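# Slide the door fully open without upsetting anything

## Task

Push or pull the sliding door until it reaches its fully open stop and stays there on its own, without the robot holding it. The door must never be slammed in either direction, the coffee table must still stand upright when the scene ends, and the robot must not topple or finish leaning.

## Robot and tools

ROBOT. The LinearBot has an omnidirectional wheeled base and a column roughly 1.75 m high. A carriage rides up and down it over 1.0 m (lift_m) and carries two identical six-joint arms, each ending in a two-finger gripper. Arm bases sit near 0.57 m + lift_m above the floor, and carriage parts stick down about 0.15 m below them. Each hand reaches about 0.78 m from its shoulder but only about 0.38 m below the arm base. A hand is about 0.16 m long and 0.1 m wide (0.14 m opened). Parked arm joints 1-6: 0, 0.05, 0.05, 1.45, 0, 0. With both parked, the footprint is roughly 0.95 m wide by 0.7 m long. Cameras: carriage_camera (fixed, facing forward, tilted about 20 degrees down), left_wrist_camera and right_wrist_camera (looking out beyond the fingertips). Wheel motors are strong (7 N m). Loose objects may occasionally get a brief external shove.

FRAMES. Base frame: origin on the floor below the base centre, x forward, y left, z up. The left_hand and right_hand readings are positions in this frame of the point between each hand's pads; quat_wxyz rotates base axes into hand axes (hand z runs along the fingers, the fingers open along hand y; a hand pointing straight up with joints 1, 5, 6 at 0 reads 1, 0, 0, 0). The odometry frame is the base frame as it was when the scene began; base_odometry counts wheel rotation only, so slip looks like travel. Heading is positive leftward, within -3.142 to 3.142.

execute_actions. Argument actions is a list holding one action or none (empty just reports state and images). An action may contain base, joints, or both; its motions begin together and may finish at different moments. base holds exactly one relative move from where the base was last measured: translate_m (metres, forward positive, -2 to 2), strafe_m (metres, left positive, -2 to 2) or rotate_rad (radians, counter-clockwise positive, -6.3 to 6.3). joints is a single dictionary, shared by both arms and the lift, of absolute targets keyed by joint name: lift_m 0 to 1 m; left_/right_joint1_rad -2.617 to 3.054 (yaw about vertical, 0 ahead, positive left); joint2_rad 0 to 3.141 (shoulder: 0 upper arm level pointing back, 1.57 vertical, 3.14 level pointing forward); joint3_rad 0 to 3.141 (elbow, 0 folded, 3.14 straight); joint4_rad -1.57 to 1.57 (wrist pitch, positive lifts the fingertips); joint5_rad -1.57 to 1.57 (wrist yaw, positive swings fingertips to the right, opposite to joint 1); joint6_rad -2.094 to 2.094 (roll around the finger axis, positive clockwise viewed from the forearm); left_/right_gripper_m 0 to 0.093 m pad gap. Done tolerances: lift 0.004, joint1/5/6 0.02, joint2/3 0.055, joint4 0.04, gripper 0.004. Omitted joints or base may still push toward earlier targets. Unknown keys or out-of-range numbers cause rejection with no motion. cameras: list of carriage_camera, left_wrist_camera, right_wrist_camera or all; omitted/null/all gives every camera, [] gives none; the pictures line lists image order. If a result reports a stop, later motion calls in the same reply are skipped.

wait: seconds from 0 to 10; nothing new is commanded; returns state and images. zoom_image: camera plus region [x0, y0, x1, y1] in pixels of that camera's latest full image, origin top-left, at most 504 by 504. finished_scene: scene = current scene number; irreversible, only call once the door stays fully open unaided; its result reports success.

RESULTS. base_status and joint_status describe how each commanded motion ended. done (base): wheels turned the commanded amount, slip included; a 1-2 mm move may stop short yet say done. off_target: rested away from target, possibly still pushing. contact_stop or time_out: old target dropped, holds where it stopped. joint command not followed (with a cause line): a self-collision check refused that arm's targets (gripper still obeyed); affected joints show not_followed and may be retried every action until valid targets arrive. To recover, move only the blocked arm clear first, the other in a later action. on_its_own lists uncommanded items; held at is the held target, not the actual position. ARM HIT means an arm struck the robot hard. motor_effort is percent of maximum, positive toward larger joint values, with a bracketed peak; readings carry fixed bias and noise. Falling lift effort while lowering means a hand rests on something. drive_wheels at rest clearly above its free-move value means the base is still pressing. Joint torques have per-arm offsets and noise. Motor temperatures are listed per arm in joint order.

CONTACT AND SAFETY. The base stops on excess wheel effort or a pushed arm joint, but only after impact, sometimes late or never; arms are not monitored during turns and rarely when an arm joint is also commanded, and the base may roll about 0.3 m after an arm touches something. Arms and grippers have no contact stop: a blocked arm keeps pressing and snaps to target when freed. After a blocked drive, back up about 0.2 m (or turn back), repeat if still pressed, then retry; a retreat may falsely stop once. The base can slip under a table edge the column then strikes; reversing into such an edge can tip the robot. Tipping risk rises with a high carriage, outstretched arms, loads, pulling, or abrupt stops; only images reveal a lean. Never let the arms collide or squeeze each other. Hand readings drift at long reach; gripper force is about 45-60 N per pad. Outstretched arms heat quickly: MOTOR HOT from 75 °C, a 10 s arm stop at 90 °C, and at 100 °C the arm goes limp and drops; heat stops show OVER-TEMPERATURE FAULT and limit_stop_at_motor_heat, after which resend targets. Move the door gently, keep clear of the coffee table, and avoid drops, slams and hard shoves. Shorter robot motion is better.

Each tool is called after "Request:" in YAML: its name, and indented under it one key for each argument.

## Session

Request:
execute_actions:
  actions: []

Scene clock: 0.00 s.
Joint torques (N m, as the arm reports them, + toward a larger angle): no reading
Motor temperatures (°C, as the motors report them): left_arm=[27 30 29 34 27 30] | right_arm=[29 27 30 27 27 29]
base_odometry: x=+0.000 y=+0.000 heading=+0.000 (m, m, rad; odometry frame)
base_status: not commanded
joint_positions: lift_m=+0.298 left_joint1_rad=+0.018 left_joint2_rad=+0.047 left_joint3_rad=+0.042 left_joint4_rad=+1.488 left_joint5_rad=+0.035 left_joint6_rad=-0.004 left_gripper_m=+0.094 right_joint1_rad=-0.018 right_joint2_rad=+0.056 right_joint3_rad=+0.060 right_joint4_rad=+1.453 right_joint5_rad=+0.041 right_joint6_rad=-0.005 right_gripper_m=+0.094
joint_status: not commanded
motor_effort: lift_m=+22 drive_wheels=+2 (%)
left_hand: x=+0.3005 y=+0.3229 z=+1.3262 quat_wxyz=(+0.999, +0.017, +0.044, +0.006) (m; base frame)
right_hand: x=+0.3059 y=-0.3362 z=+1.3303 quat_wxyz=(+0.998, +0.021, +0.056, -0.013) (m; base frame)
pictures: carriage_camera, left_wrist_camera, right_wrist_camera
Images, in order (width x height): carriage_camera 504x504, left_wrist_camera 504x504, right_wrist_camera 504x504.

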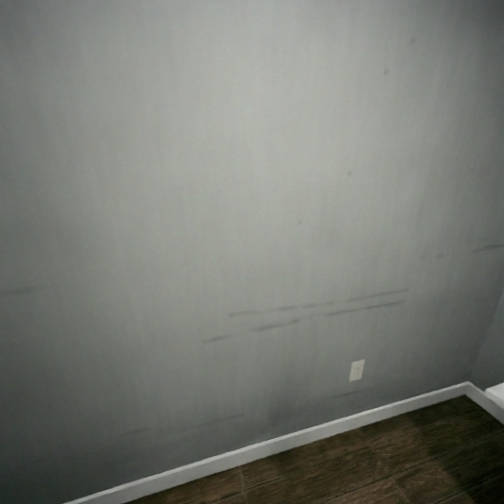

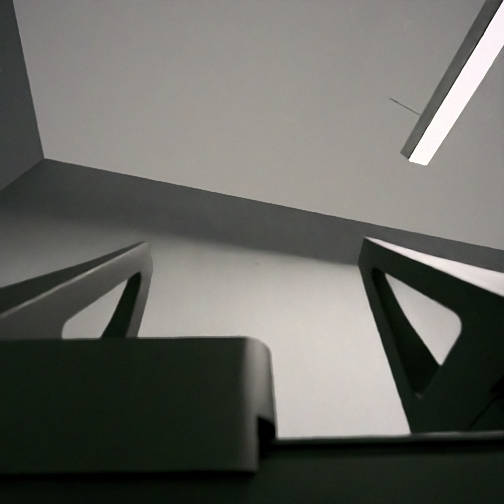

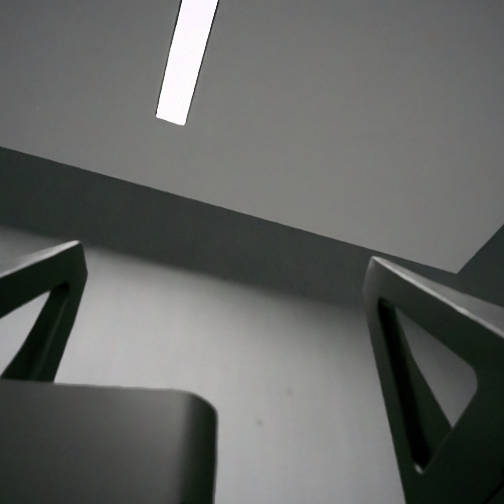

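Request:
execute_actions:
  actions:
    - {"base":{"rotate_rad":-1.4}}
  cameras: ["carriage_camera"]

Request:
execute_actions:
  actions:
    - {"base":{"rotate_rad":-1.4}}
  cameras: ["carriage_camera"]

Request:
execute_actions:
  actions:
    - {"base":{"rotate_rad":-1.4}}
  cameras: ["carriage_camera"]

Scene clock: 5.33 s.
Joint torques (N m, as the arm reports them, + toward a larger angle): left_arm=[-0.03  3.68  5.48 -0.14  0.06 -0.02] | right_arm=[-0.21  3.71  5.78 -0.13 -0.09 -0.02]
Motor temperatures (°C, as the motors report them): left_arm=[27 31 30 34 27 30] | right_arm=[29 27 30 27 27 29]
base_odometry: x=+0.000 y=+0.000 heading=-1.400 (m, m, rad; odometry frame)
base_status: done
joint_positions: lift_m=+0.298 left_joint1_rad=+0.018 left_joint2_rad=+0.047 left_joint3_rad=+0.042 left_joint4_rad=+1.488 left_joint5_rad=+0.035 left_joint6_rad=-0.004 left_gripper_m=+0.094 right_joint1_rad=-0.018 right_joint2_rad=+0.056 right_joint3_rad=+0.060 right_joint4_rad=+1.453 right_joint5_rad=+0.041 right_joint6_rad=-0.005 right_gripper_m=+0.094
joint_status: not commanded
motor_effort: lift_m=+22(22) drive_wheels=+8(16) (%)
left_hand: x=+0.3005 y=+0.3229 z=+1.3262 quat_wxyz=(+0.999, +0.017, +0.044, +0.006) (m; base frame)
right_hand: x=+0.3060 y=-0.3362 z=+1.3303 quat_wxyz=(+0.998, +0.021, +0.057, -0.013) (m; base frame)
pictures: carriage_camera
Images, in order (width x height): carriage_camera 504x504.

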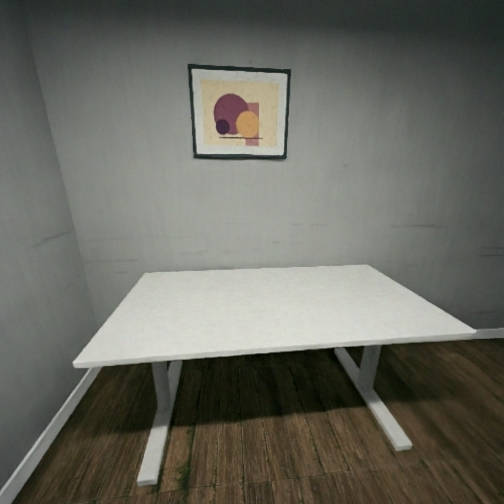

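Scene clock: 8.27 s.
Joint torques (N m, as the arm reports them, + toward a larger angle): left_arm=[-0.02  3.79  5.52 -0.22  0.09  0.03] | right_arm=[-0.17  3.77  5.78 -0.13 -0.09  0.01]
Motor temperatures (°C, as the motors report them): left_arm=[27 31 30 34 27 30] | right_arm=[29 27 30 27 27 29]
base_odometry: x=+0.000 y=+0.000 heading=-2.799 (m, m, rad; odometry frame)
base_status: done
joint_positions: lift_m=+0.298 left_joint1_rad=+0.018 left_joint2_rad=+0.047 left_joint3_rad=+0.042 left_joint4_rad=+1.488 left_joint5_rad=+0.035 left_joint6_rad=-0.004 left_gripper_m=+0.094 right_joint1_rad=-0.018 right_joint2_rad=+0.056 right_joint3_rad=+0.060 right_joint4_rad=+1.453 right_joint5_rad=+0.041 right_joint6_rad=-0.005 right_gripper_m=+0.094
joint_status: not commanded
motor_effort: lift_m=+22(22) drive_wheels=+8(16) (%)
left_hand: x=+0.3006 y=+0.3229 z=+1.3262 quat_wxyz=(+0.999, +0.017, +0.044, +0.006) (m; base frame)
right_hand: x=+0.3060 y=-0.3362 z=+1.3303 quat_wxyz=(+0.998, +0.021, +0.057, -0.013) (m; base frame)
pictures: carriage_camera
Images, in order (width x height): carriage_camera 504x504.

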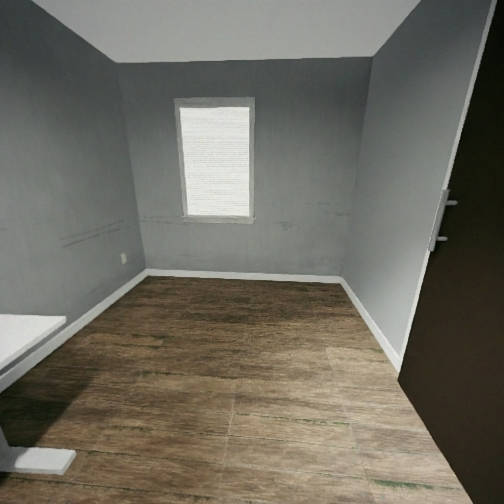

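Scene clock: 11.20 s.
Joint torques (N m, as the arm reports them, + toward a larger angle): left_arm=[-0.02  3.8   5.47 -0.2   0.07  0.04] | right_arm=[-0.28  3.81  5.75 -0.14 -0.09  0.  ]
Motor temperatures (°C, as the motors report them): left_arm=[27 31 30 34 27 30] | right_arm=[29 28 31 27 27 29]
base_odometry: x=+0.000 y=+0.000 heading=+2.085 (m, m, rad; odometry frame)
base_status: done
joint_positions: lift_m=+0.298 left_joint1_rad=+0.018 left_joint2_rad=+0.047 left_joint3_rad=+0.042 left_joint4_rad=+1.487 left_joint5_rad=+0.035 left_joint6_rad=-0.004 left_gripper_m=+0.094 right_joint1_rad=-0.018 right_joint2_rad=+0.056 right_joint3_rad=+0.060 right_joint4_rad=+1.453 right_joint5_rad=+0.041 right_joint6_rad=-0.005 right_gripper_m=+0.094
joint_status: not commanded
motor_effort: lift_m=+22(22) drive_wheels=+8(16) (%)
left_hand: x=+0.3007 y=+0.3229 z=+1.3262 quat_wxyz=(+0.999, +0.017, +0.045, +0.006) (m; base frame)
right_hand: x=+0.3060 y=-0.3362 z=+1.3303 quat_wxyz=(+0.998, +0.021, +0.057, -0.013) (m; base frame)
pictures: carriage_camera
Images, in order (width x height): carriage_camera 504x504.

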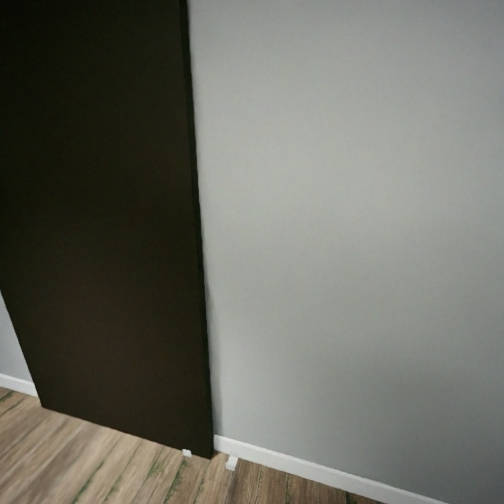

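Request:
execute_actions:
  actions:
    - {"base":{"rotate_rad":-0.255},"joints":{"left_joint2_rad":0.8,"left_joint3_rad":0.8,"left_joint4_rad":0,"left_joint1_rad":0,"left_joint5_rad":0,"lift_m":0.1}}
  cameras: ["carriage_camera"]

Request:
execute_actions:
  actions:
    - {"base":{"strafe_m":0.6}}
  cameras: ["carriage_camera","left_wrist_camera"]

Scene clock: 15.30 s.
Joint torques (N m, as the arm reports them, + toward a larger angle): left_arm=[-0.81 -0.55  9.02  2.45  0.07  0.03] | right_arm=[-0.18  3.71  5.82 -0.13 -0.11  0.02]
Motor temperatures (°C, as the motors report them): left_arm=[27 31 30 34 27 30] | right_arm=[29 28 31 27 27 29]
base_odometry: x=+0.000 y=+0.000 heading=+1.830 (m, m, rad; odometry frame)
base_status: done
joint_positions: lift_m=+0.100 left_joint1_rad=+0.009 left_joint2_rad=+0.796 left_joint3_rad=+0.781 left_joint4_rad=+0.014 left_joint5_rad=+0.001 left_joint6_rad=-0.004 left_gripper_m=+0.094 right_joint1_rad=-0.018 right_joint2_rad=+0.056 right_joint3_rad=+0.060 right_joint4_rad=+1.453 right_joint5_rad=+0.041 right_joint6_rad=-0.005 right_gripper_m=+0.094
joint_status: all done
motor_effort: lift_m=+20(20) drive_wheels=+9(16) (%)
left_hand: x=+0.6042 y=+0.3312 z=+1.0573 quat_wxyz=(+0.707, -0.004, +0.707, +0.001) (m; base frame)
right_hand: x=+0.3059 y=-0.3361 z=+1.1326 quat_wxyz=(+0.998, +0.021, +0.056, -0.013) (m; base frame)
pictures: carriage_camera
Images, in order (width x height): carriage_camera 504x504.

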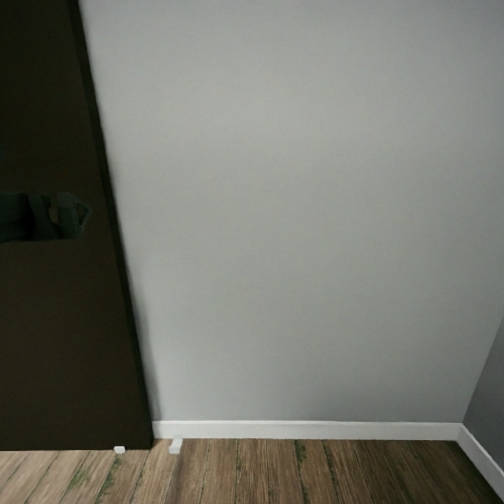

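Scene clock: 18.70 s.
Joint torques (N m, as the arm reports them, + toward a larger angle): left_arm=[-1.06 -0.55  8.96  2.49  0.06  0.  ] | right_arm=[-0.24  3.76  5.87 -0.12 -0.12  0.02]
Motor temperatures (°C, as the motors report them): left_arm=[27 31 31 35 27 30] | right_arm=[29 28 31 27 27 29]
base_odometry: x=-0.580 y=-0.153 heading=+1.829 (m, m, rad; odometry frame)
base_status: done
joint_positions: lift_m=+0.100 left_joint1_rad=+0.009 left_joint2_rad=+0.796 left_joint3_rad=+0.781 left_joint4_rad=+0.013 left_joint5_rad=+0.001 left_joint6_rad=-0.004 left_gripper_m=+0.094 right_joint1_rad=-0.018 right_joint2_rad=+0.056 right_joint3_rad=+0.060 right_joint4_rad=+1.453 right_joint5_rad=+0.041 right_joint6_rad=-0.005 right_gripper_m=+0.094
joint_status: not commanded
motor_effort: lift_m=+20(20) drive_wheels=-9(20) (%)
left_hand: x=+0.6042 y=+0.3312 z=+1.0570 quat_wxyz=(+0.706, -0.004, +0.708, +0.001) (m; base frame)
right_hand: x=+0.3059 y=-0.3361 z=+1.1326 quat_wxyz=(+0.998, +0.021, +0.056, -0.013) (m; base frame)
pictures: carriage_camera, left_wrist_camera
Images, in order (width x height): carriage_camera 504x504, left_wrist_camera 504x504.

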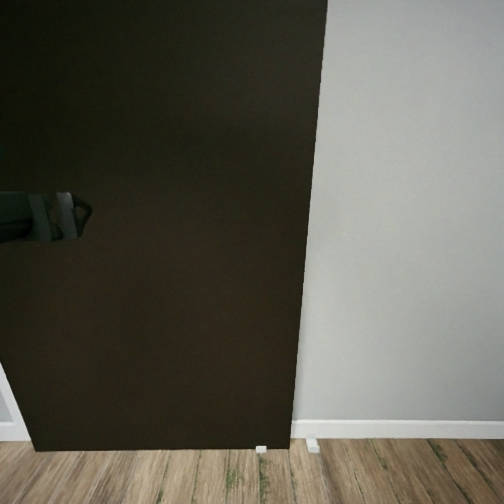

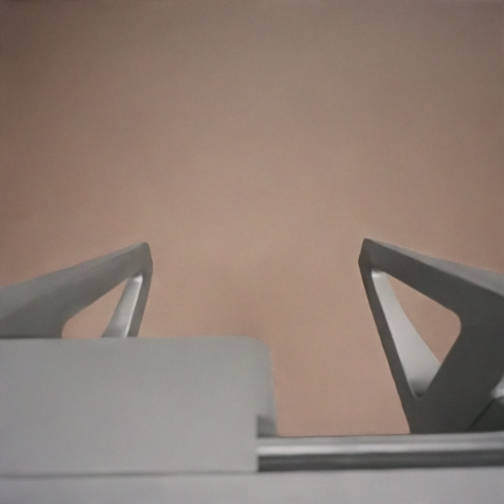

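Request:
execute_actions:
  actions:
    - {"base":{"strafe_m":0.52}}
  cameras: ["carriage_camera","left_wrist_camera"]

Scene clock: 24.00 s.
Joint torques (N m, as the arm reports them, + toward a larger angle): left_arm=[-0.74 -0.51  9.02  2.43  0.09  0.01] | right_arm=[-0.17  3.75  5.78 -0.14 -0.07  0.  ]
Motor temperatures (°C, as the motors report them): left_arm=[27 31 32 36 27 30] | right_arm=[29 28 32 27 27 29]
base_odometry: x=-1.083 y=-0.285 heading=+1.828 (m, m, rad; odometry frame)
base_status: done
joint_positions: lift_m=+0.100 left_joint1_rad=+0.008 left_joint2_rad=+0.796 left_joint3_rad=+0.781 left_joint4_rad=+0.012 left_joint5_rad=+0.001 left_joint6_rad=-0.004 left_gripper_m=+0.094 right_joint1_rad=-0.018 right_joint2_rad=+0.056 right_joint3_rad=+0.060 right_joint4_rad=+1.453 right_joint5_rad=+0.041 right_joint6_rad=-0.005 right_gripper_m=+0.094
joint_status: not commanded
motor_effort: lift_m=+20(20) drive_wheels=-8(19) (%)
left_hand: x=+0.6042 y=+0.3309 z=+1.0568 quat_wxyz=(+0.706, -0.004, +0.708, +0.001) (m; base frame)
right_hand: x=+0.3059 y=-0.3361 z=+1.1326 quat_wxyz=(+0.998, +0.021, +0.056, -0.013) (m; base frame)
pictures: carriage_camera, left_wrist_camera
Images, in order (width x height): carriage_camera 504x504, left_wrist_camera 504x504.

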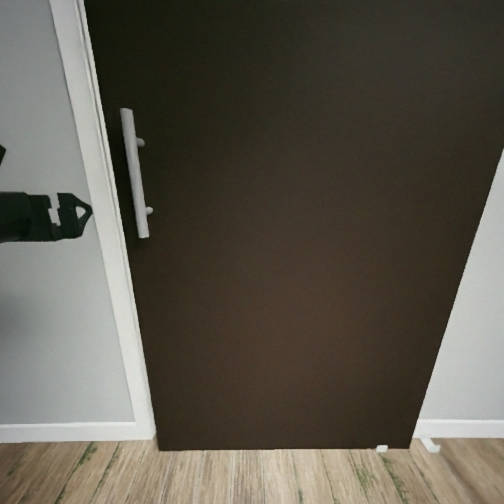

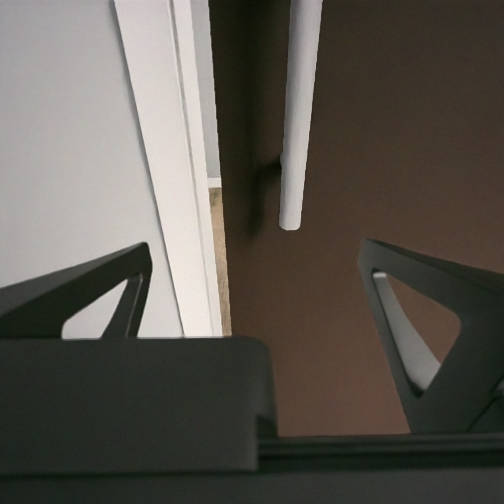

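Request:
execute_actions:
  actions:
    - {"base":{"strafe_m":-0.04},"joints":{"lift_m":0.17}}
  cameras: []

Request:
execute_actions:
  actions:
    - {"base":{"translate_m":0.18}}
  cameras: ["carriage_camera","left_wrist_camera"]

Scene clock: 27.60 s.
Joint torques (N m, as the arm reports them, + toward a larger angle): left_arm=[-0.81 -0.44  8.14  2.55  0.07  0.04] | right_arm=[-0.17  3.79  5.75 -0.13 -0.13  0.  ]
Motor temperatures (°C, as the motors report them): left_arm=[27 31 33 36 27 30] | right_arm=[29 28 32 27 27 29]
base_odometry: x=-1.045 y=-0.275 heading=+1.827 (m, m, rad; odometry frame)
base_status: done
joint_positions: lift_m=+0.170 left_joint1_rad=+0.008 left_joint2_rad=+0.796 left_joint3_rad=+0.794 left_joint4_rad=+0.009 left_joint5_rad=+0.001 left_joint6_rad=-0.004 left_gripper_m=+0.094 right_joint1_rad=-0.018 right_joint2_rad=+0.056 right_joint3_rad=+0.060 right_joint4_rad=+1.453 right_joint5_rad=+0.041 right_joint6_rad=-0.005 right_gripper_m=+0.094
joint_status: all done
motor_effort: lift_m=+22(28) drive_wheels=+2(16) (%)
left_hand: x=+0.6035 y=+0.3310 z=+1.1321 quat_wxyz=(+0.710, -0.004, +0.705, +0.001) (m; base frame)
right_hand: x=+0.3060 y=-0.3362 z=+1.2023 quat_wxyz=(+0.998, +0.021, +0.057, -0.013) (m; base frame)
pictures: none
No camera images: the call's "cameras" was empty. Leave "cameras" out to get every camera's image.

Scene clock: 29.57 s.
Joint torques (N m, as the arm reports them, + toward a larger angle): left_arm=[-0.83 -0.83  7.87  2.43  0.07  0.01] | right_arm=[-0.15  3.77  5.74 -0.11 -0.09  0.02]
Motor temperatures (°C, as the motors report them): left_arm=[27 31 33 37 27 30] | right_arm=[29 28 32 27 27 29]
base_odometry: x=-1.091 y=-0.101 heading=+1.828 (m, m, rad; odometry frame)
base_status: done
joint_positions: lift_m=+0.170 left_joint1_rad=+0.008 left_joint2_rad=+0.796 left_joint3_rad=+0.794 left_joint4_rad=+0.009 left_joint5_rad=+0.001 left_joint6_rad=-0.004 left_gripper_m=+0.094 right_joint1_rad=-0.018 right_joint2_rad=+0.056 right_joint3_rad=+0.060 right_joint4_rad=+1.452 right_joint5_rad=+0.041 right_joint6_rad=-0.005 right_gripper_m=+0.094
joint_status: not commanded
motor_effort: lift_m=+22(22) drive_wheels=-6(13) (%)
left_hand: x=+0.6035 y=+0.3310 z=+1.1320 quat_wxyz=(+0.709, -0.004, +0.705, +0.001) (m; base frame)
right_hand: x=+0.3062 y=-0.3362 z=+1.2023 quat_wxyz=(+0.998, +0.021, +0.057, -0.013) (m; base frame)
pictures: carriage_camera, left_wrist_camera
Images, in order (width x height): carriage_camera 504x504, left_wrist_camera 504x504.

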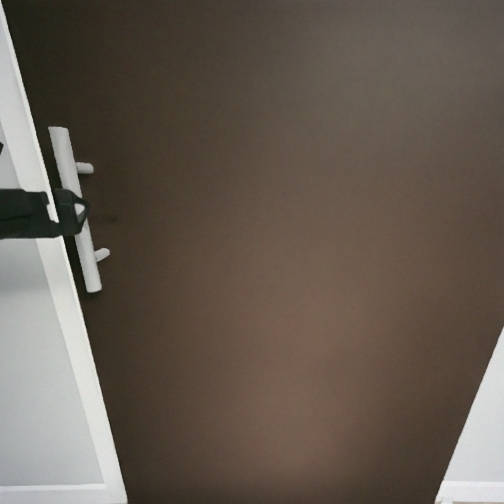

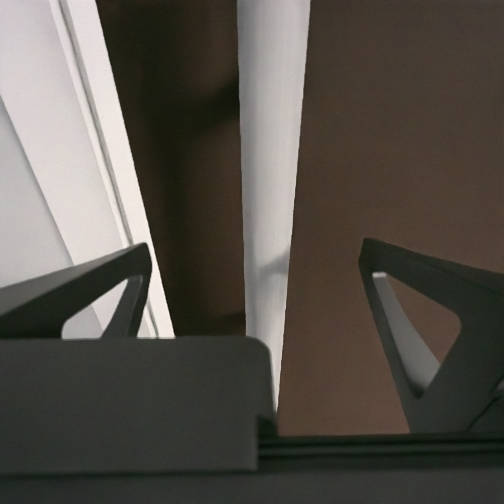

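Request:
execute_actions:
  actions:
    - {"base":{"translate_m":0.065}}
  cameras: ["left_wrist_camera"]

Request:
execute_actions:
  actions:
    - {"base":{"strafe_m":-0.15},"joints":{"left_joint6_rad":0}}

Scene clock: 32.77 s.
Joint torques (N m, as the arm reports them, + toward a larger angle): left_arm=[-0.74 -0.39  8.03  2.57  0.08 -0.03] | right_arm=[-0.22  3.66  5.79 -0.12 -0.1  -0.02]
Motor temperatures (°C, as the motors report them): left_arm=[27 31 33 37 27 30] | right_arm=[29 28 32 27 27 29]
base_odometry: x=-1.108 y=-0.038 heading=+1.829 (m, m, rad; odometry frame)
base_status: done
joint_positions: lift_m=+0.170 left_joint1_rad=+0.008 left_joint2_rad=+0.796 left_joint3_rad=+0.794 left_joint4_rad=+0.009 left_joint5_rad=+0.000 left_joint6_rad=-0.004 left_gripper_m=+0.094 right_joint1_rad=-0.018 right_joint2_rad=+0.056 right_joint3_rad=+0.060 right_joint4_rad=+1.452 right_joint5_rad=+0.041 right_joint6_rad=-0.005 right_gripper_m=+0.094
joint_status: not commanded
motor_effort: lift_m=+22(22) drive_wheels=-6(13) (%)
left_hand: x=+0.6035 y=+0.3311 z=+1.1319 quat_wxyz=(+0.709, -0.004, +0.705, +0.001) (m; base frame)
right_hand: x=+0.3062 y=-0.3362 z=+1.2023 quat_wxyz=(+0.998, +0.021, +0.057, -0.013) (m; base frame)
pictures: left_wrist_camera
Images, in order (width x height): left_wrist_camera 504x504.

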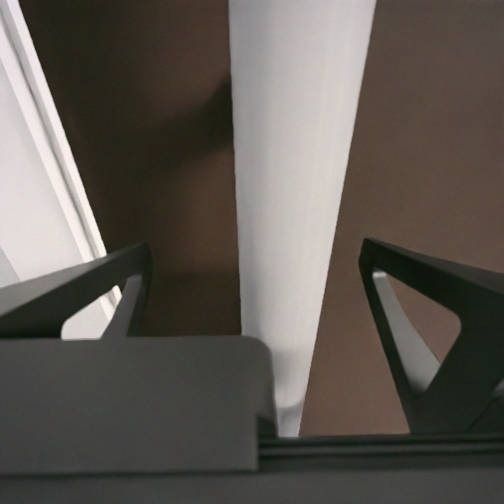

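Scene clock: 34.83 s.
Joint torques (N m, as the arm reports them, + toward a larger angle): left_arm=[-1.02 -1.    8.12  2.56  0.09  0.01] | right_arm=[-0.21  3.76  5.79 -0.13 -0.13 -0.02]
Motor temperatures (°C, as the motors report them): left_arm=[27 31 33 37 28 30] | right_arm=[29 28 32 27 27 29]
base_odometry: x=-0.963 y=+0.001 heading=+1.829 (m, m, rad; odometry frame)
base_status: done
joint_positions: lift_m=+0.170 left_joint1_rad=+0.011 left_joint2_rad=+0.802 left_joint3_rad=+0.794 left_joint4_rad=+0.006 left_joint5_rad=-0.007 left_joint6_rad=-0.001 left_gripper_m=+0.094 right_joint1_rad=-0.018 right_joint2_rad=+0.056 right_joint3_rad=+0.060 right_joint4_rad=+1.452 right_joint5_rad=+0.041 right_joint6_rad=-0.005 right_gripper_m=+0.094
joint_status: all done
motor_effort: lift_m=+22(22) drive_wheels=-2(15) (%)
left_hand: x=+0.6049 y=+0.3333 z=+1.1296 quat_wxyz=(+0.706, -0.007, +0.708, +0.006) (m; base frame)
right_hand: x=+0.3062 y=-0.3361 z=+1.2023 quat_wxyz=(+0.998, +0.021, +0.057, -0.013) (m; base frame)
pictures: carriage_camera, left_wrist_camera, right_wrist_camera
Images, in order (width x height): carriage_camera 504x504, left_wrist_camera 504x504, right_wrist_camera 504x504.

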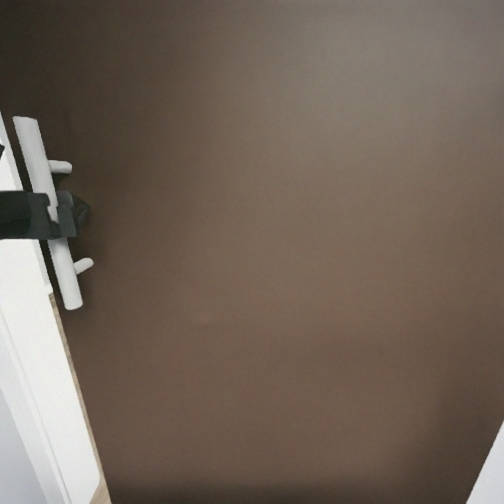

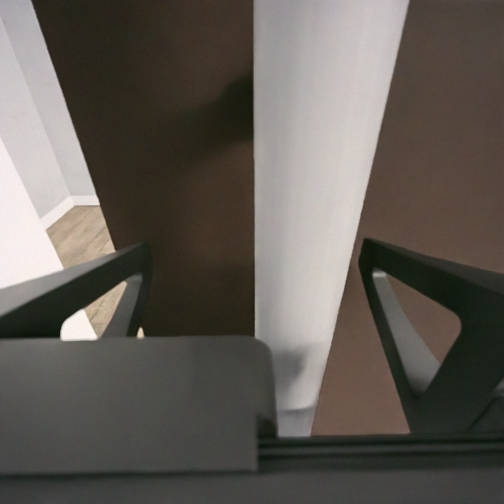

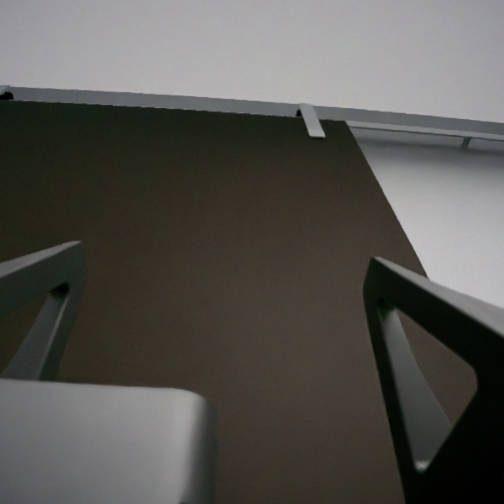

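Request:
execute_actions:
  actions:
    - {"base":{"strafe_m":-0.3},"joints":{"left_joint6_rad":0}}

Request:
execute_actions:
  actions:
    - {"base":{"strafe_m":-0.25},"joints":{"left_joint6_rad":0}}

Scene clock: 42.37 s.
Joint torques (N m, as the arm reports them, + toward a larger angle): left_arm=[-1.08 -1.06  7.88  2.52  0.07  0.04] | right_arm=[-0.23  3.74  5.9  -0.14 -0.14  0.  ]
Motor temperatures (°C, as the motors report them): left_arm=[27 31 34 38 28 30] | right_arm=[29 29 33 27 27 29]
base_odometry: x=-0.822 y=+0.039 heading=+1.830 (m, m, rad; odometry frame)
base_status: strafe_m contact_stop (by the wheels' count: -0.146 of -0.300)
joint_positions: lift_m=+0.170 left_joint1_rad=+0.011 left_joint2_rad=+0.804 left_joint3_rad=+0.794 left_joint4_rad=+0.004 left_joint5_rad=-0.007 left_joint6_rad=-0.002 left_gripper_m=+0.094 right_joint1_rad=-0.018 right_joint2_rad=+0.056 right_joint3_rad=+0.060 right_joint4_rad=+1.453 right_joint5_rad=+0.043 right_joint6_rad=-0.005 right_gripper_m=+0.094
joint_status: all done
motor_effort: lift_m=+22(22) drive_wheels=+0(16) (%)
left_hand: x=+0.6053 y=+0.3332 z=+1.1285 quat_wxyz=(+0.705, -0.007, +0.709, +0.005) (m; base frame)
right_hand: x=+0.3060 y=-0.3366 z=+1.2022 quat_wxyz=(+0.998, +0.022, +0.057, -0.013) (m; base frame)
pictures: carriage_camera, left_wrist_camera, right_wrist_camera
Images, in order (width x height): carriage_camera 504x504, left_wrist_camera 504x504, right_wrist_camera 504x504.

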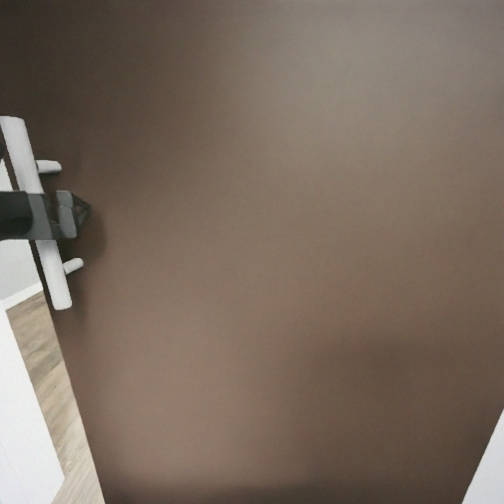

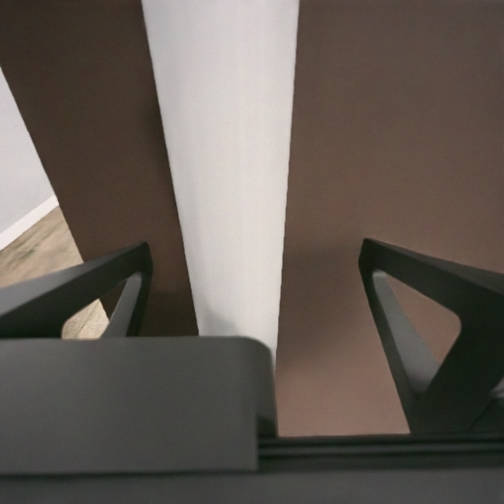

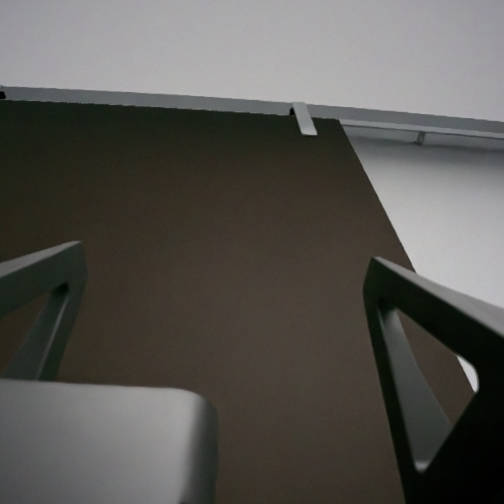

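not run: a stop came earlier in this reply.

Request:
execute_actions:
  actions:
    - {"joints":{"left_gripper_m":0.0}}
  cameras: ["left_wrist_camera"]

Request:
execute_actions:
  actions:
    - {"base":{"strafe_m":-0.3},"joints":{"left_joint6_rad":0}}

Scene clock: 44.63 s.
Joint torques (N m, as the arm reports them, + toward a larger angle): left_arm=[-0.85 -0.98  7.96  2.59  0.1   0.04] | right_arm=[-0.18  3.77  5.8  -0.15 -0.12  0.02]
Motor temperatures (°C, as the motors report them): left_arm=[27 31 34 38 28 30] | right_arm=[29 29 33 27 27 29]
base_odometry: x=-0.822 y=+0.039 heading=+1.830 (m, m, rad; odometry frame)
base_status: not commanded
joint_positions: lift_m=+0.170 left_joint1_rad=+0.008 left_joint2_rad=+0.804 left_joint3_rad=+0.794 left_joint4_rad=+0.004 left_joint5_rad=+0.000 left_joint6_rad=-0.003 left_gripper_m=+0.021 right_joint1_rad=-0.018 right_joint2_rad=+0.056 right_joint3_rad=+0.060 right_joint4_rad=+1.453 right_joint5_rad=+0.043 right_joint6_rad=-0.005 right_gripper_m=+0.094
joint_status: left_gripper_m off_target (ended at +0.021, target +0.000)
motor_effort: lift_m=+22(22) drive_wheels=+0(1) (%)
left_hand: x=+0.6054 y=+0.3313 z=+1.1285 quat_wxyz=(+0.705, -0.004, +0.709, +0.002) (m; base frame)
right_hand: x=+0.3060 y=-0.3365 z=+1.2022 quat_wxyz=(+0.998, +0.022, +0.057, -0.013) (m; base frame)
pictures: left_wrist_camera
Images, in order (width x height): left_wrist_camera 504x504.

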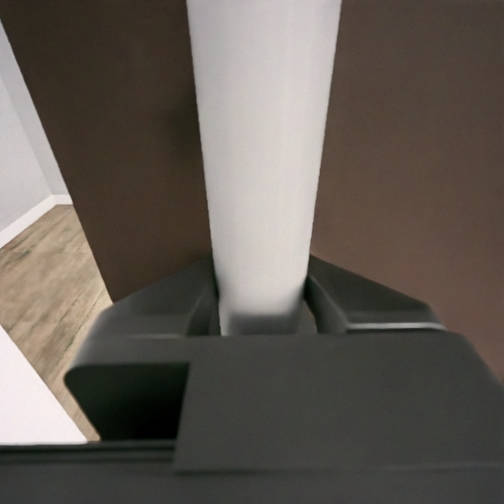

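Scene clock: 45.90 s.
Joint torques (N m, as the arm reports them, + toward a larger angle): left_arm=[-1.13 -1.23  8.03  2.51  0.59  0.05] | right_arm=[-0.21  3.79  5.82 -0.13 -0.16  0.  ]
Motor temperatures (°C, as the motors report them): left_arm=[27 31 34 38 28 30] | right_arm=[29 29 33 27 27 29]
base_odometry: x=-0.791 y=+0.047 heading=+1.830 (m, m, rad; odometry frame)
base_status: strafe_m contact_stop (by the wheels' count: -0.032 of -0.300)
joint_positions: lift_m=+0.170 left_joint1_rad=+0.011 left_joint2_rad=+0.806 left_joint3_rad=+0.794 left_joint4_rad=+0.007 left_joint5_rad=-0.044 left_joint6_rad=-0.003 left_gripper_m=+0.021 right_joint1_rad=-0.018 right_joint2_rad=+0.056 right_joint3_rad=+0.060 right_joint4_rad=+1.452 right_joint5_rad=+0.044 right_joint6_rad=-0.005 right_gripper_m=+0.094
joint_status: all done
motor_effort: lift_m=+22(22) drive_wheels=-1(12) (%)
left_hand: x=+0.6057 y=+0.3398 z=+1.1285 quat_wxyz=(+0.705, -0.021, +0.709, +0.018) (m; base frame)
right_hand: x=+0.3062 y=-0.3366 z=+1.2022 quat_wxyz=(+0.998, +0.022, +0.057, -0.013) (m; base frame)
pictures: carriage_camera, left_wrist_camera, right_wrist_camera
Images, in order (width x height): carriage_camera 504x504, left_wrist_camera 504x504, right_wrist_camera 504x504.

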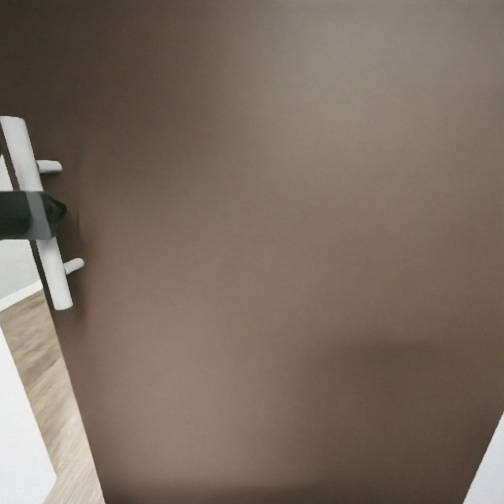

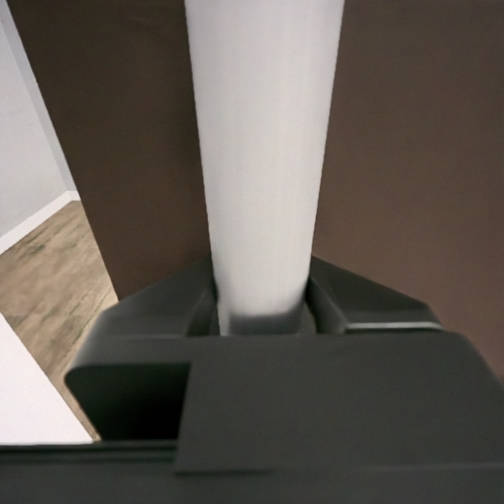

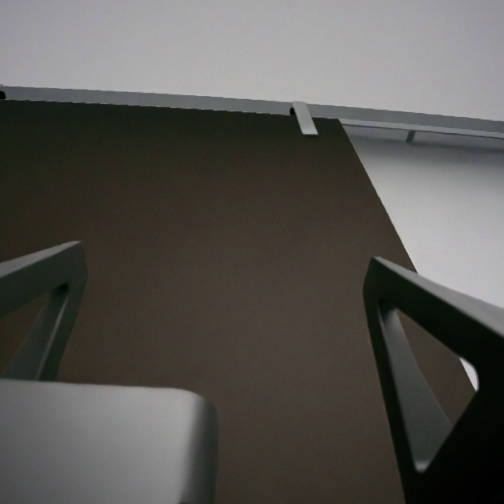

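Request:
execute_actions:
  actions:
    - {"base":{"strafe_m":-0.3},"joints":{"left_joint1_rad":-0.03,"left_joint5_rad":0.03}}

Scene clock: 50.63 s.
Joint torques (N m, as the arm reports them, + toward a larger angle): left_arm=[ 1.65 -2.35  8.02  2.31 -0.84  0.04] | right_arm=[-0.26  3.65  5.86 -0.15 -0.14  0.01]
Motor temperatures (°C, as the motors report them): left_arm=[27 31 35 39 28 30] | right_arm=[29 29 33 27 27 29]
base_odometry: x=-0.501 y=+0.124 heading=+1.830 (m, m, rad; odometry frame)
base_status: done
joint_positions: lift_m=+0.170 left_joint1_rad=-0.049 left_joint2_rad=+0.820 left_joint3_rad=+0.794 left_joint4_rad=+0.025 left_joint5_rad=+0.106 left_joint6_rad=-0.003 left_gripper_m=+0.021 right_joint1_rad=-0.018 right_joint2_rad=+0.056 right_joint3_rad=+0.060 right_joint4_rad=+1.452 right_joint5_rad=+0.043 right_joint6_rad=-0.005 right_gripper_m=+0.094
joint_status: left_joint5_rad off_target (ended at +0.106, target +0.030); the others done
motor_effort: lift_m=+22(22) drive_wheels=-2(14) (%)
left_hand: x=+0.6073 y=+0.2942 z=+1.1284 quat_wxyz=(+0.704, +0.054, +0.706, -0.056) (m; base frame)
right_hand: x=+0.3062 y=-0.3366 z=+1.2022 quat_wxyz=(+0.998, +0.022, +0.057, -0.013) (m; base frame)
pictures: carriage_camera, left_wrist_camera, right_wrist_camera
Images, in order (width x height): carriage_camera 504x504, left_wrist_camera 504x504, right_wrist_camera 504x504.

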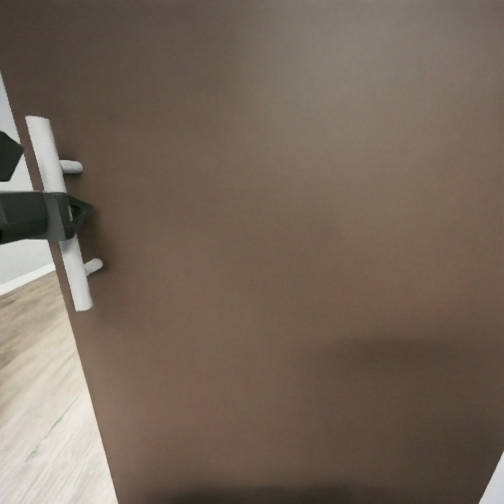

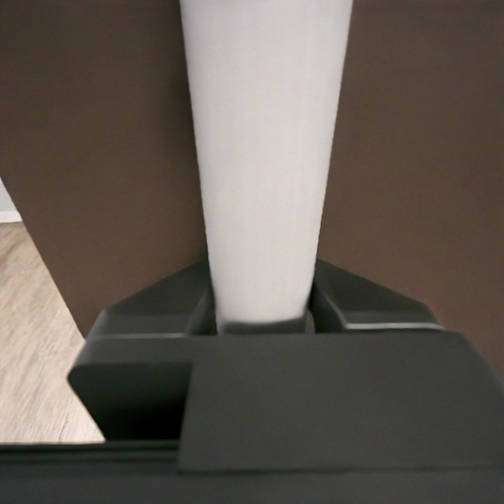

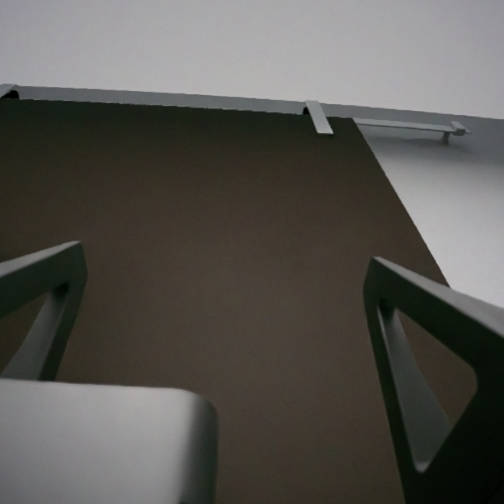

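Request:
execute_actions:
  actions:
    - {"base":{"strafe_m":-0.2},"joints":{"left_joint1_rad":0,"left_joint5_rad":0}}

Scene clock: 55.13 s.
Joint torques (N m, as the arm reports them, + toward a larger angle): left_arm=[ 1.9  -2.31  8.09  2.33 -0.78  0.04] | right_arm=[-0.22  3.71  5.84 -0.11 -0.11  0.  ]
Motor temperatures (°C, as the motors report them): left_arm=[27 31 35 39 28 30] | right_arm=[29 29 33 27 27 29]
base_odometry: x=-0.308 y=+0.176 heading=+1.830 (m, m, rad; odometry frame)
base_status: done
joint_positions: lift_m=+0.170 left_joint1_rad=-0.020 left_joint2_rad=+0.820 left_joint3_rad=+0.794 left_joint4_rad=+0.026 left_joint5_rad=+0.076 left_joint6_rad=-0.003 left_gripper_m=+0.020 right_joint1_rad=-0.018 right_joint2_rad=+0.056 right_joint3_rad=+0.060 right_joint4_rad=+1.452 right_joint5_rad=+0.043 right_joint6_rad=-0.005 right_gripper_m=+0.094
joint_status: left_joint1_rad off_target (ended at -0.020, target +0.000); left_joint5_rad off_target (ended at +0.076, target +0.000)
motor_effort: lift_m=+22(22) drive_wheels=-2(16) (%)
left_hand: x=+0.6086 y=+0.3089 z=+1.1288 quat_wxyz=(+0.706, +0.033, +0.706, -0.035) (m; base frame)
right_hand: x=+0.3062 y=-0.3366 z=+1.2022 quat_wxyz=(+0.998, +0.022, +0.057, -0.013) (m; base frame)
pictures: carriage_camera, left_wrist_camera, right_wrist_camera
Images, in order (width x height): carriage_camera 504x504, left_wrist_camera 504x504, right_wrist_camera 504x504.

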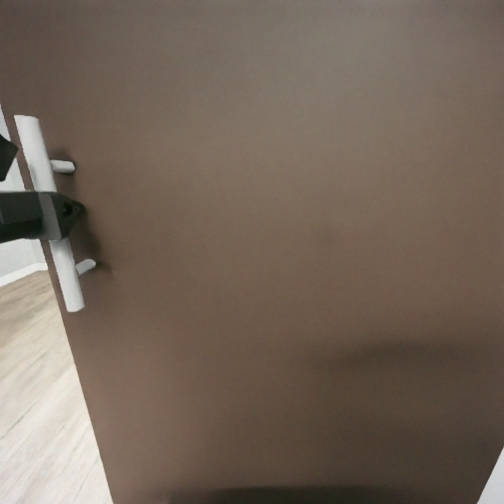

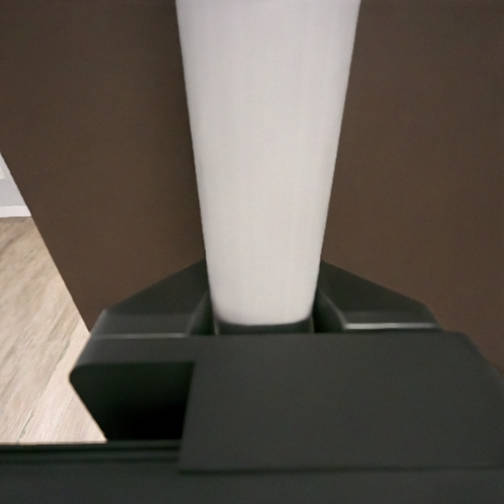

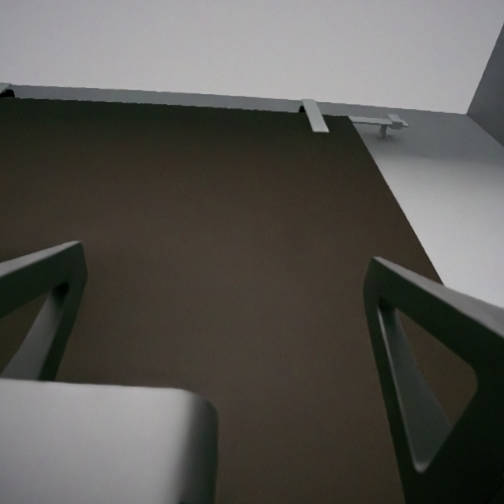

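Request:
execute_actions:
  actions:
    - {"base":{"strafe_m":-0.15},"joints":{"left_joint1_rad":0,"left_joint5_rad":0}}

Scene clock: 58.13 s.
Joint torques (N m, as the arm reports them, + toward a larger angle): left_arm=[ 0.33 -2.52  8.15  2.31  0.09  0.03] | right_arm=[-0.29  3.66  5.84 -0.15 -0.1   0.02]
Motor temperatures (°C, as the motors report them): left_arm=[27 31 35 39 28 30] | right_arm=[29 29 33 27 27 29]
base_odometry: x=-0.243 y=+0.194 heading=+1.830 (m, m, rad; odometry frame)
base_status: strafe_m contact_stop (by the wheels' count: -0.068 of -0.150)
joint_positions: lift_m=+0.170 left_joint1_rad=-0.004 left_joint2_rad=+0.822 left_joint3_rad=+0.794 left_joint4_rad=+0.028 left_joint5_rad=+0.000 left_joint6_rad=-0.003 left_gripper_m=+0.020 right_joint1_rad=-0.018 right_joint2_rad=+0.056 right_joint3_rad=+0.060 right_joint4_rad=+1.453 right_joint5_rad=+0.043 right_joint6_rad=-0.005 right_gripper_m=+0.094
joint_status: all done
motor_effort: lift_m=+22(22) drive_wheels=-1(13) (%)
left_hand: x=+0.6099 y=+0.3273 z=+1.1287 quat_wxyz=(+0.707, +0.000, +0.707, -0.002) (m; base frame)
right_hand: x=+0.3061 y=-0.3366 z=+1.2022 quat_wxyz=(+0.998, +0.022, +0.057, -0.013) (m; base frame)
pictures: carriage_camera, left_wrist_camera, right_wrist_camera
Images, in order (width x height): carriage_camera 504x504, left_wrist_camera 504x504, right_wrist_camera 504x504.

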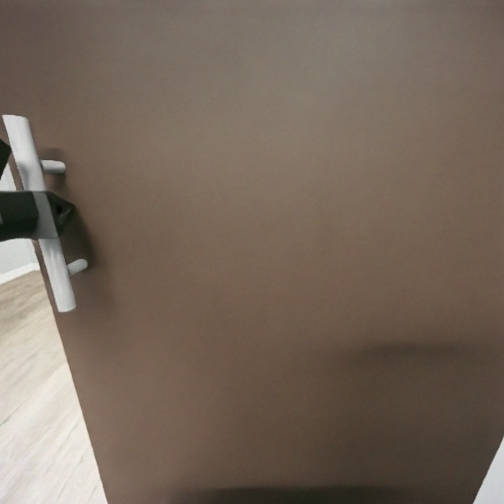

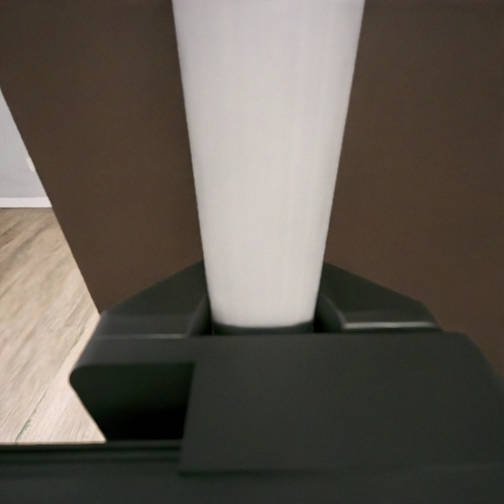

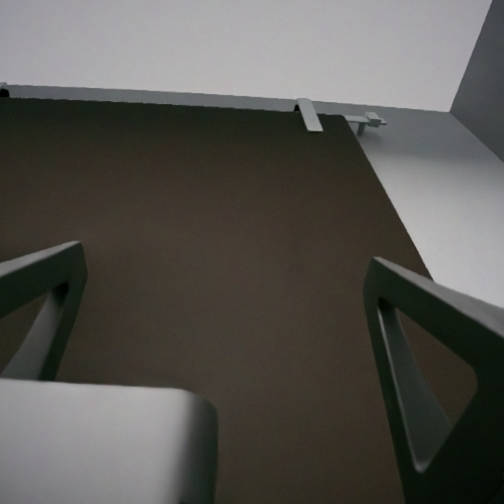

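Request:
execute_actions:
  actions:
    - {"base":{"strafe_m":-0.1},"joints":{"left_joint1_rad":-0.04,"left_joint5_rad":0.04}}

Scene clock: 62.23 s.
Joint torques (N m, as the arm reports them, + toward a larger angle): left_arm=[ 1.7  -2.46  8.27  2.24 -0.42  0.02] | right_arm=[-0.21  3.77  5.91 -0.13 -0.12 -0.01]
Motor temperatures (°C, as the motors report them): left_arm=[27 31 35 39 28 30] | right_arm=[29 29 33 27 27 29]
base_odometry: x=-0.146 y=+0.220 heading=+1.831 (m, m, rad; odometry frame)
base_status: done
joint_positions: lift_m=+0.170 left_joint1_rad=-0.061 left_joint2_rad=+0.821 left_joint3_rad=+0.794 left_joint4_rad=+0.029 left_joint5_rad=+0.086 left_joint6_rad=-0.004 left_gripper_m=+0.020 right_joint1_rad=-0.018 right_joint2_rad=+0.056 right_joint3_rad=+0.060 right_joint4_rad=+1.453 right_joint5_rad=+0.043 right_joint6_rad=-0.005 right_gripper_m=+0.094
joint_status: left_joint1_rad off_target (ended at -0.061, target -0.040); left_joint5_rad off_target (ended at +0.086, target +0.040)
motor_effort: lift_m=+22(22) drive_wheels=-3(13) (%)
left_hand: x=+0.6076 y=+0.2936 z=+1.1290 quat_wxyz=(+0.705, +0.051, +0.705, -0.053) (m; base frame)
right_hand: x=+0.3061 y=-0.3366 z=+1.2022 quat_wxyz=(+0.998, +0.022, +0.057, -0.013) (m; base frame)
pictures: carriage_camera, left_wrist_camera, right_wrist_camera
Images, in order (width x height): carriage_camera 504x504, left_wrist_camera 504x504, right_wrist_camera 504x504.

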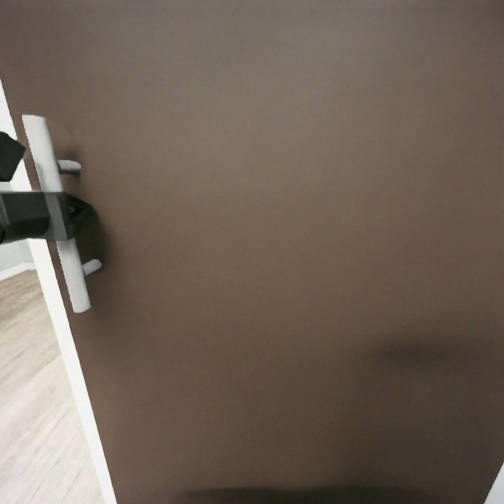

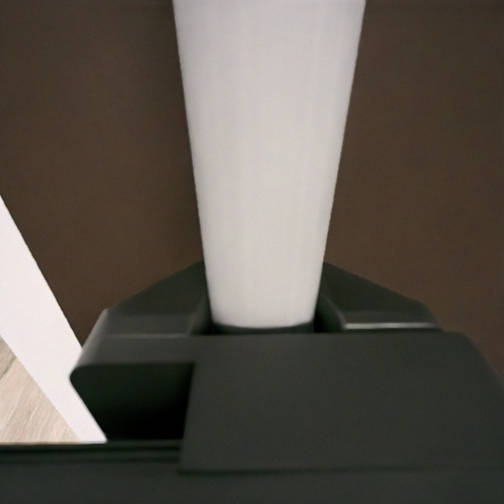

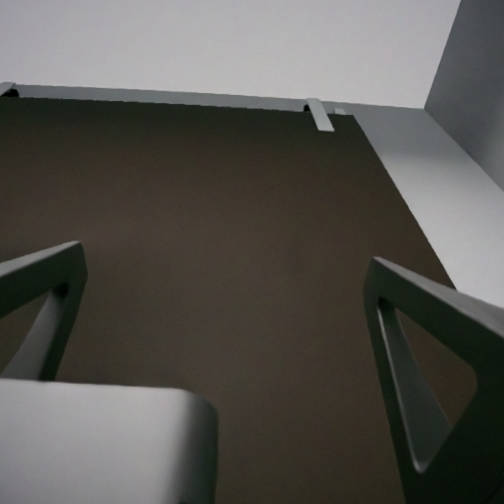

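About 4 cm remain; push gently with the arm only.

Request:
execute_actions:
  actions:
    - {"joints":{"left_joint1_rad":-0.12,"left_joint5_rad":0.1}}

Scene clock: 64.07 s.
Joint torques (N m, as the arm reports them, + toward a larger angle): left_arm=[-2.49 -2.45  8.26  2.3   0.54  0.08] | right_arm=[-0.19  3.72  5.88 -0.14 -0.14 -0.01]
Motor temperatures (°C, as the motors report them): left_arm=[27 31 36 39 28 30] | right_arm=[29 29 33 27 27 29]
base_odometry: x=-0.146 y=+0.220 heading=+1.831 (m, m, rad; odometry frame)
base_status: not commanded
joint_positions: lift_m=+0.170 left_joint1_rad=-0.092 left_joint2_rad=+0.821 left_joint3_rad=+0.794 left_joint4_rad=+0.029 left_joint5_rad=+0.056 left_joint6_rad=-0.003 left_gripper_m=+0.020 right_joint1_rad=-0.018 right_joint2_rad=+0.056 right_joint3_rad=+0.060 right_joint4_rad=+1.453 right_joint5_rad=+0.043 right_joint6_rad=-0.005 right_gripper_m=+0.094
joint_status: left_joint1_rad off_target (ended at -0.092, target -0.120); left_joint5_rad off_target (ended at +0.055, target +0.100)
motor_effort: lift_m=+22(22) drive_wheels=+3(3) (%)
left_hand: x=+0.6073 y=+0.2886 z=+1.1290 quat_wxyz=(+0.705, +0.051, +0.705, -0.053) (m; base frame)
right_hand: x=+0.3061 y=-0.3366 z=+1.2022 quat_wxyz=(+0.998, +0.022, +0.057, -0.013) (m; base frame)
pictures: carriage_camera, left_wrist_camera, right_wrist_camera
Images, in order (width x height): carriage_camera 504x504, left_wrist_camera 504x504, right_wrist_camera 504x504.

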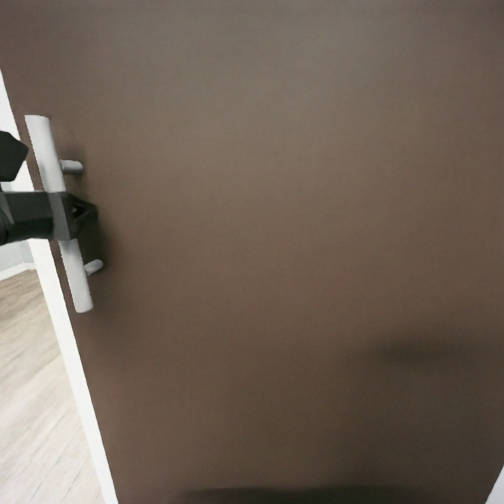

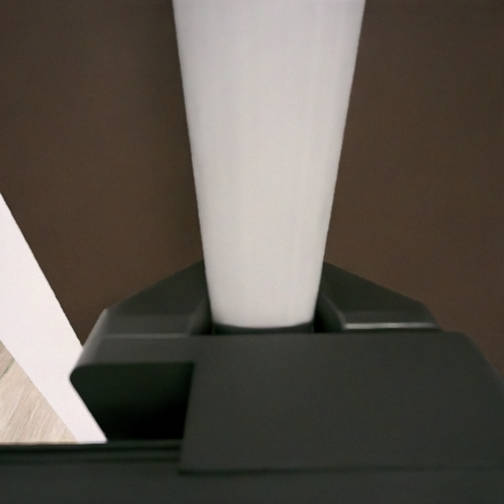

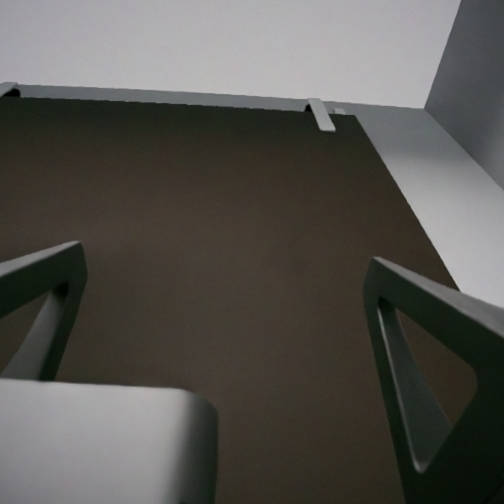

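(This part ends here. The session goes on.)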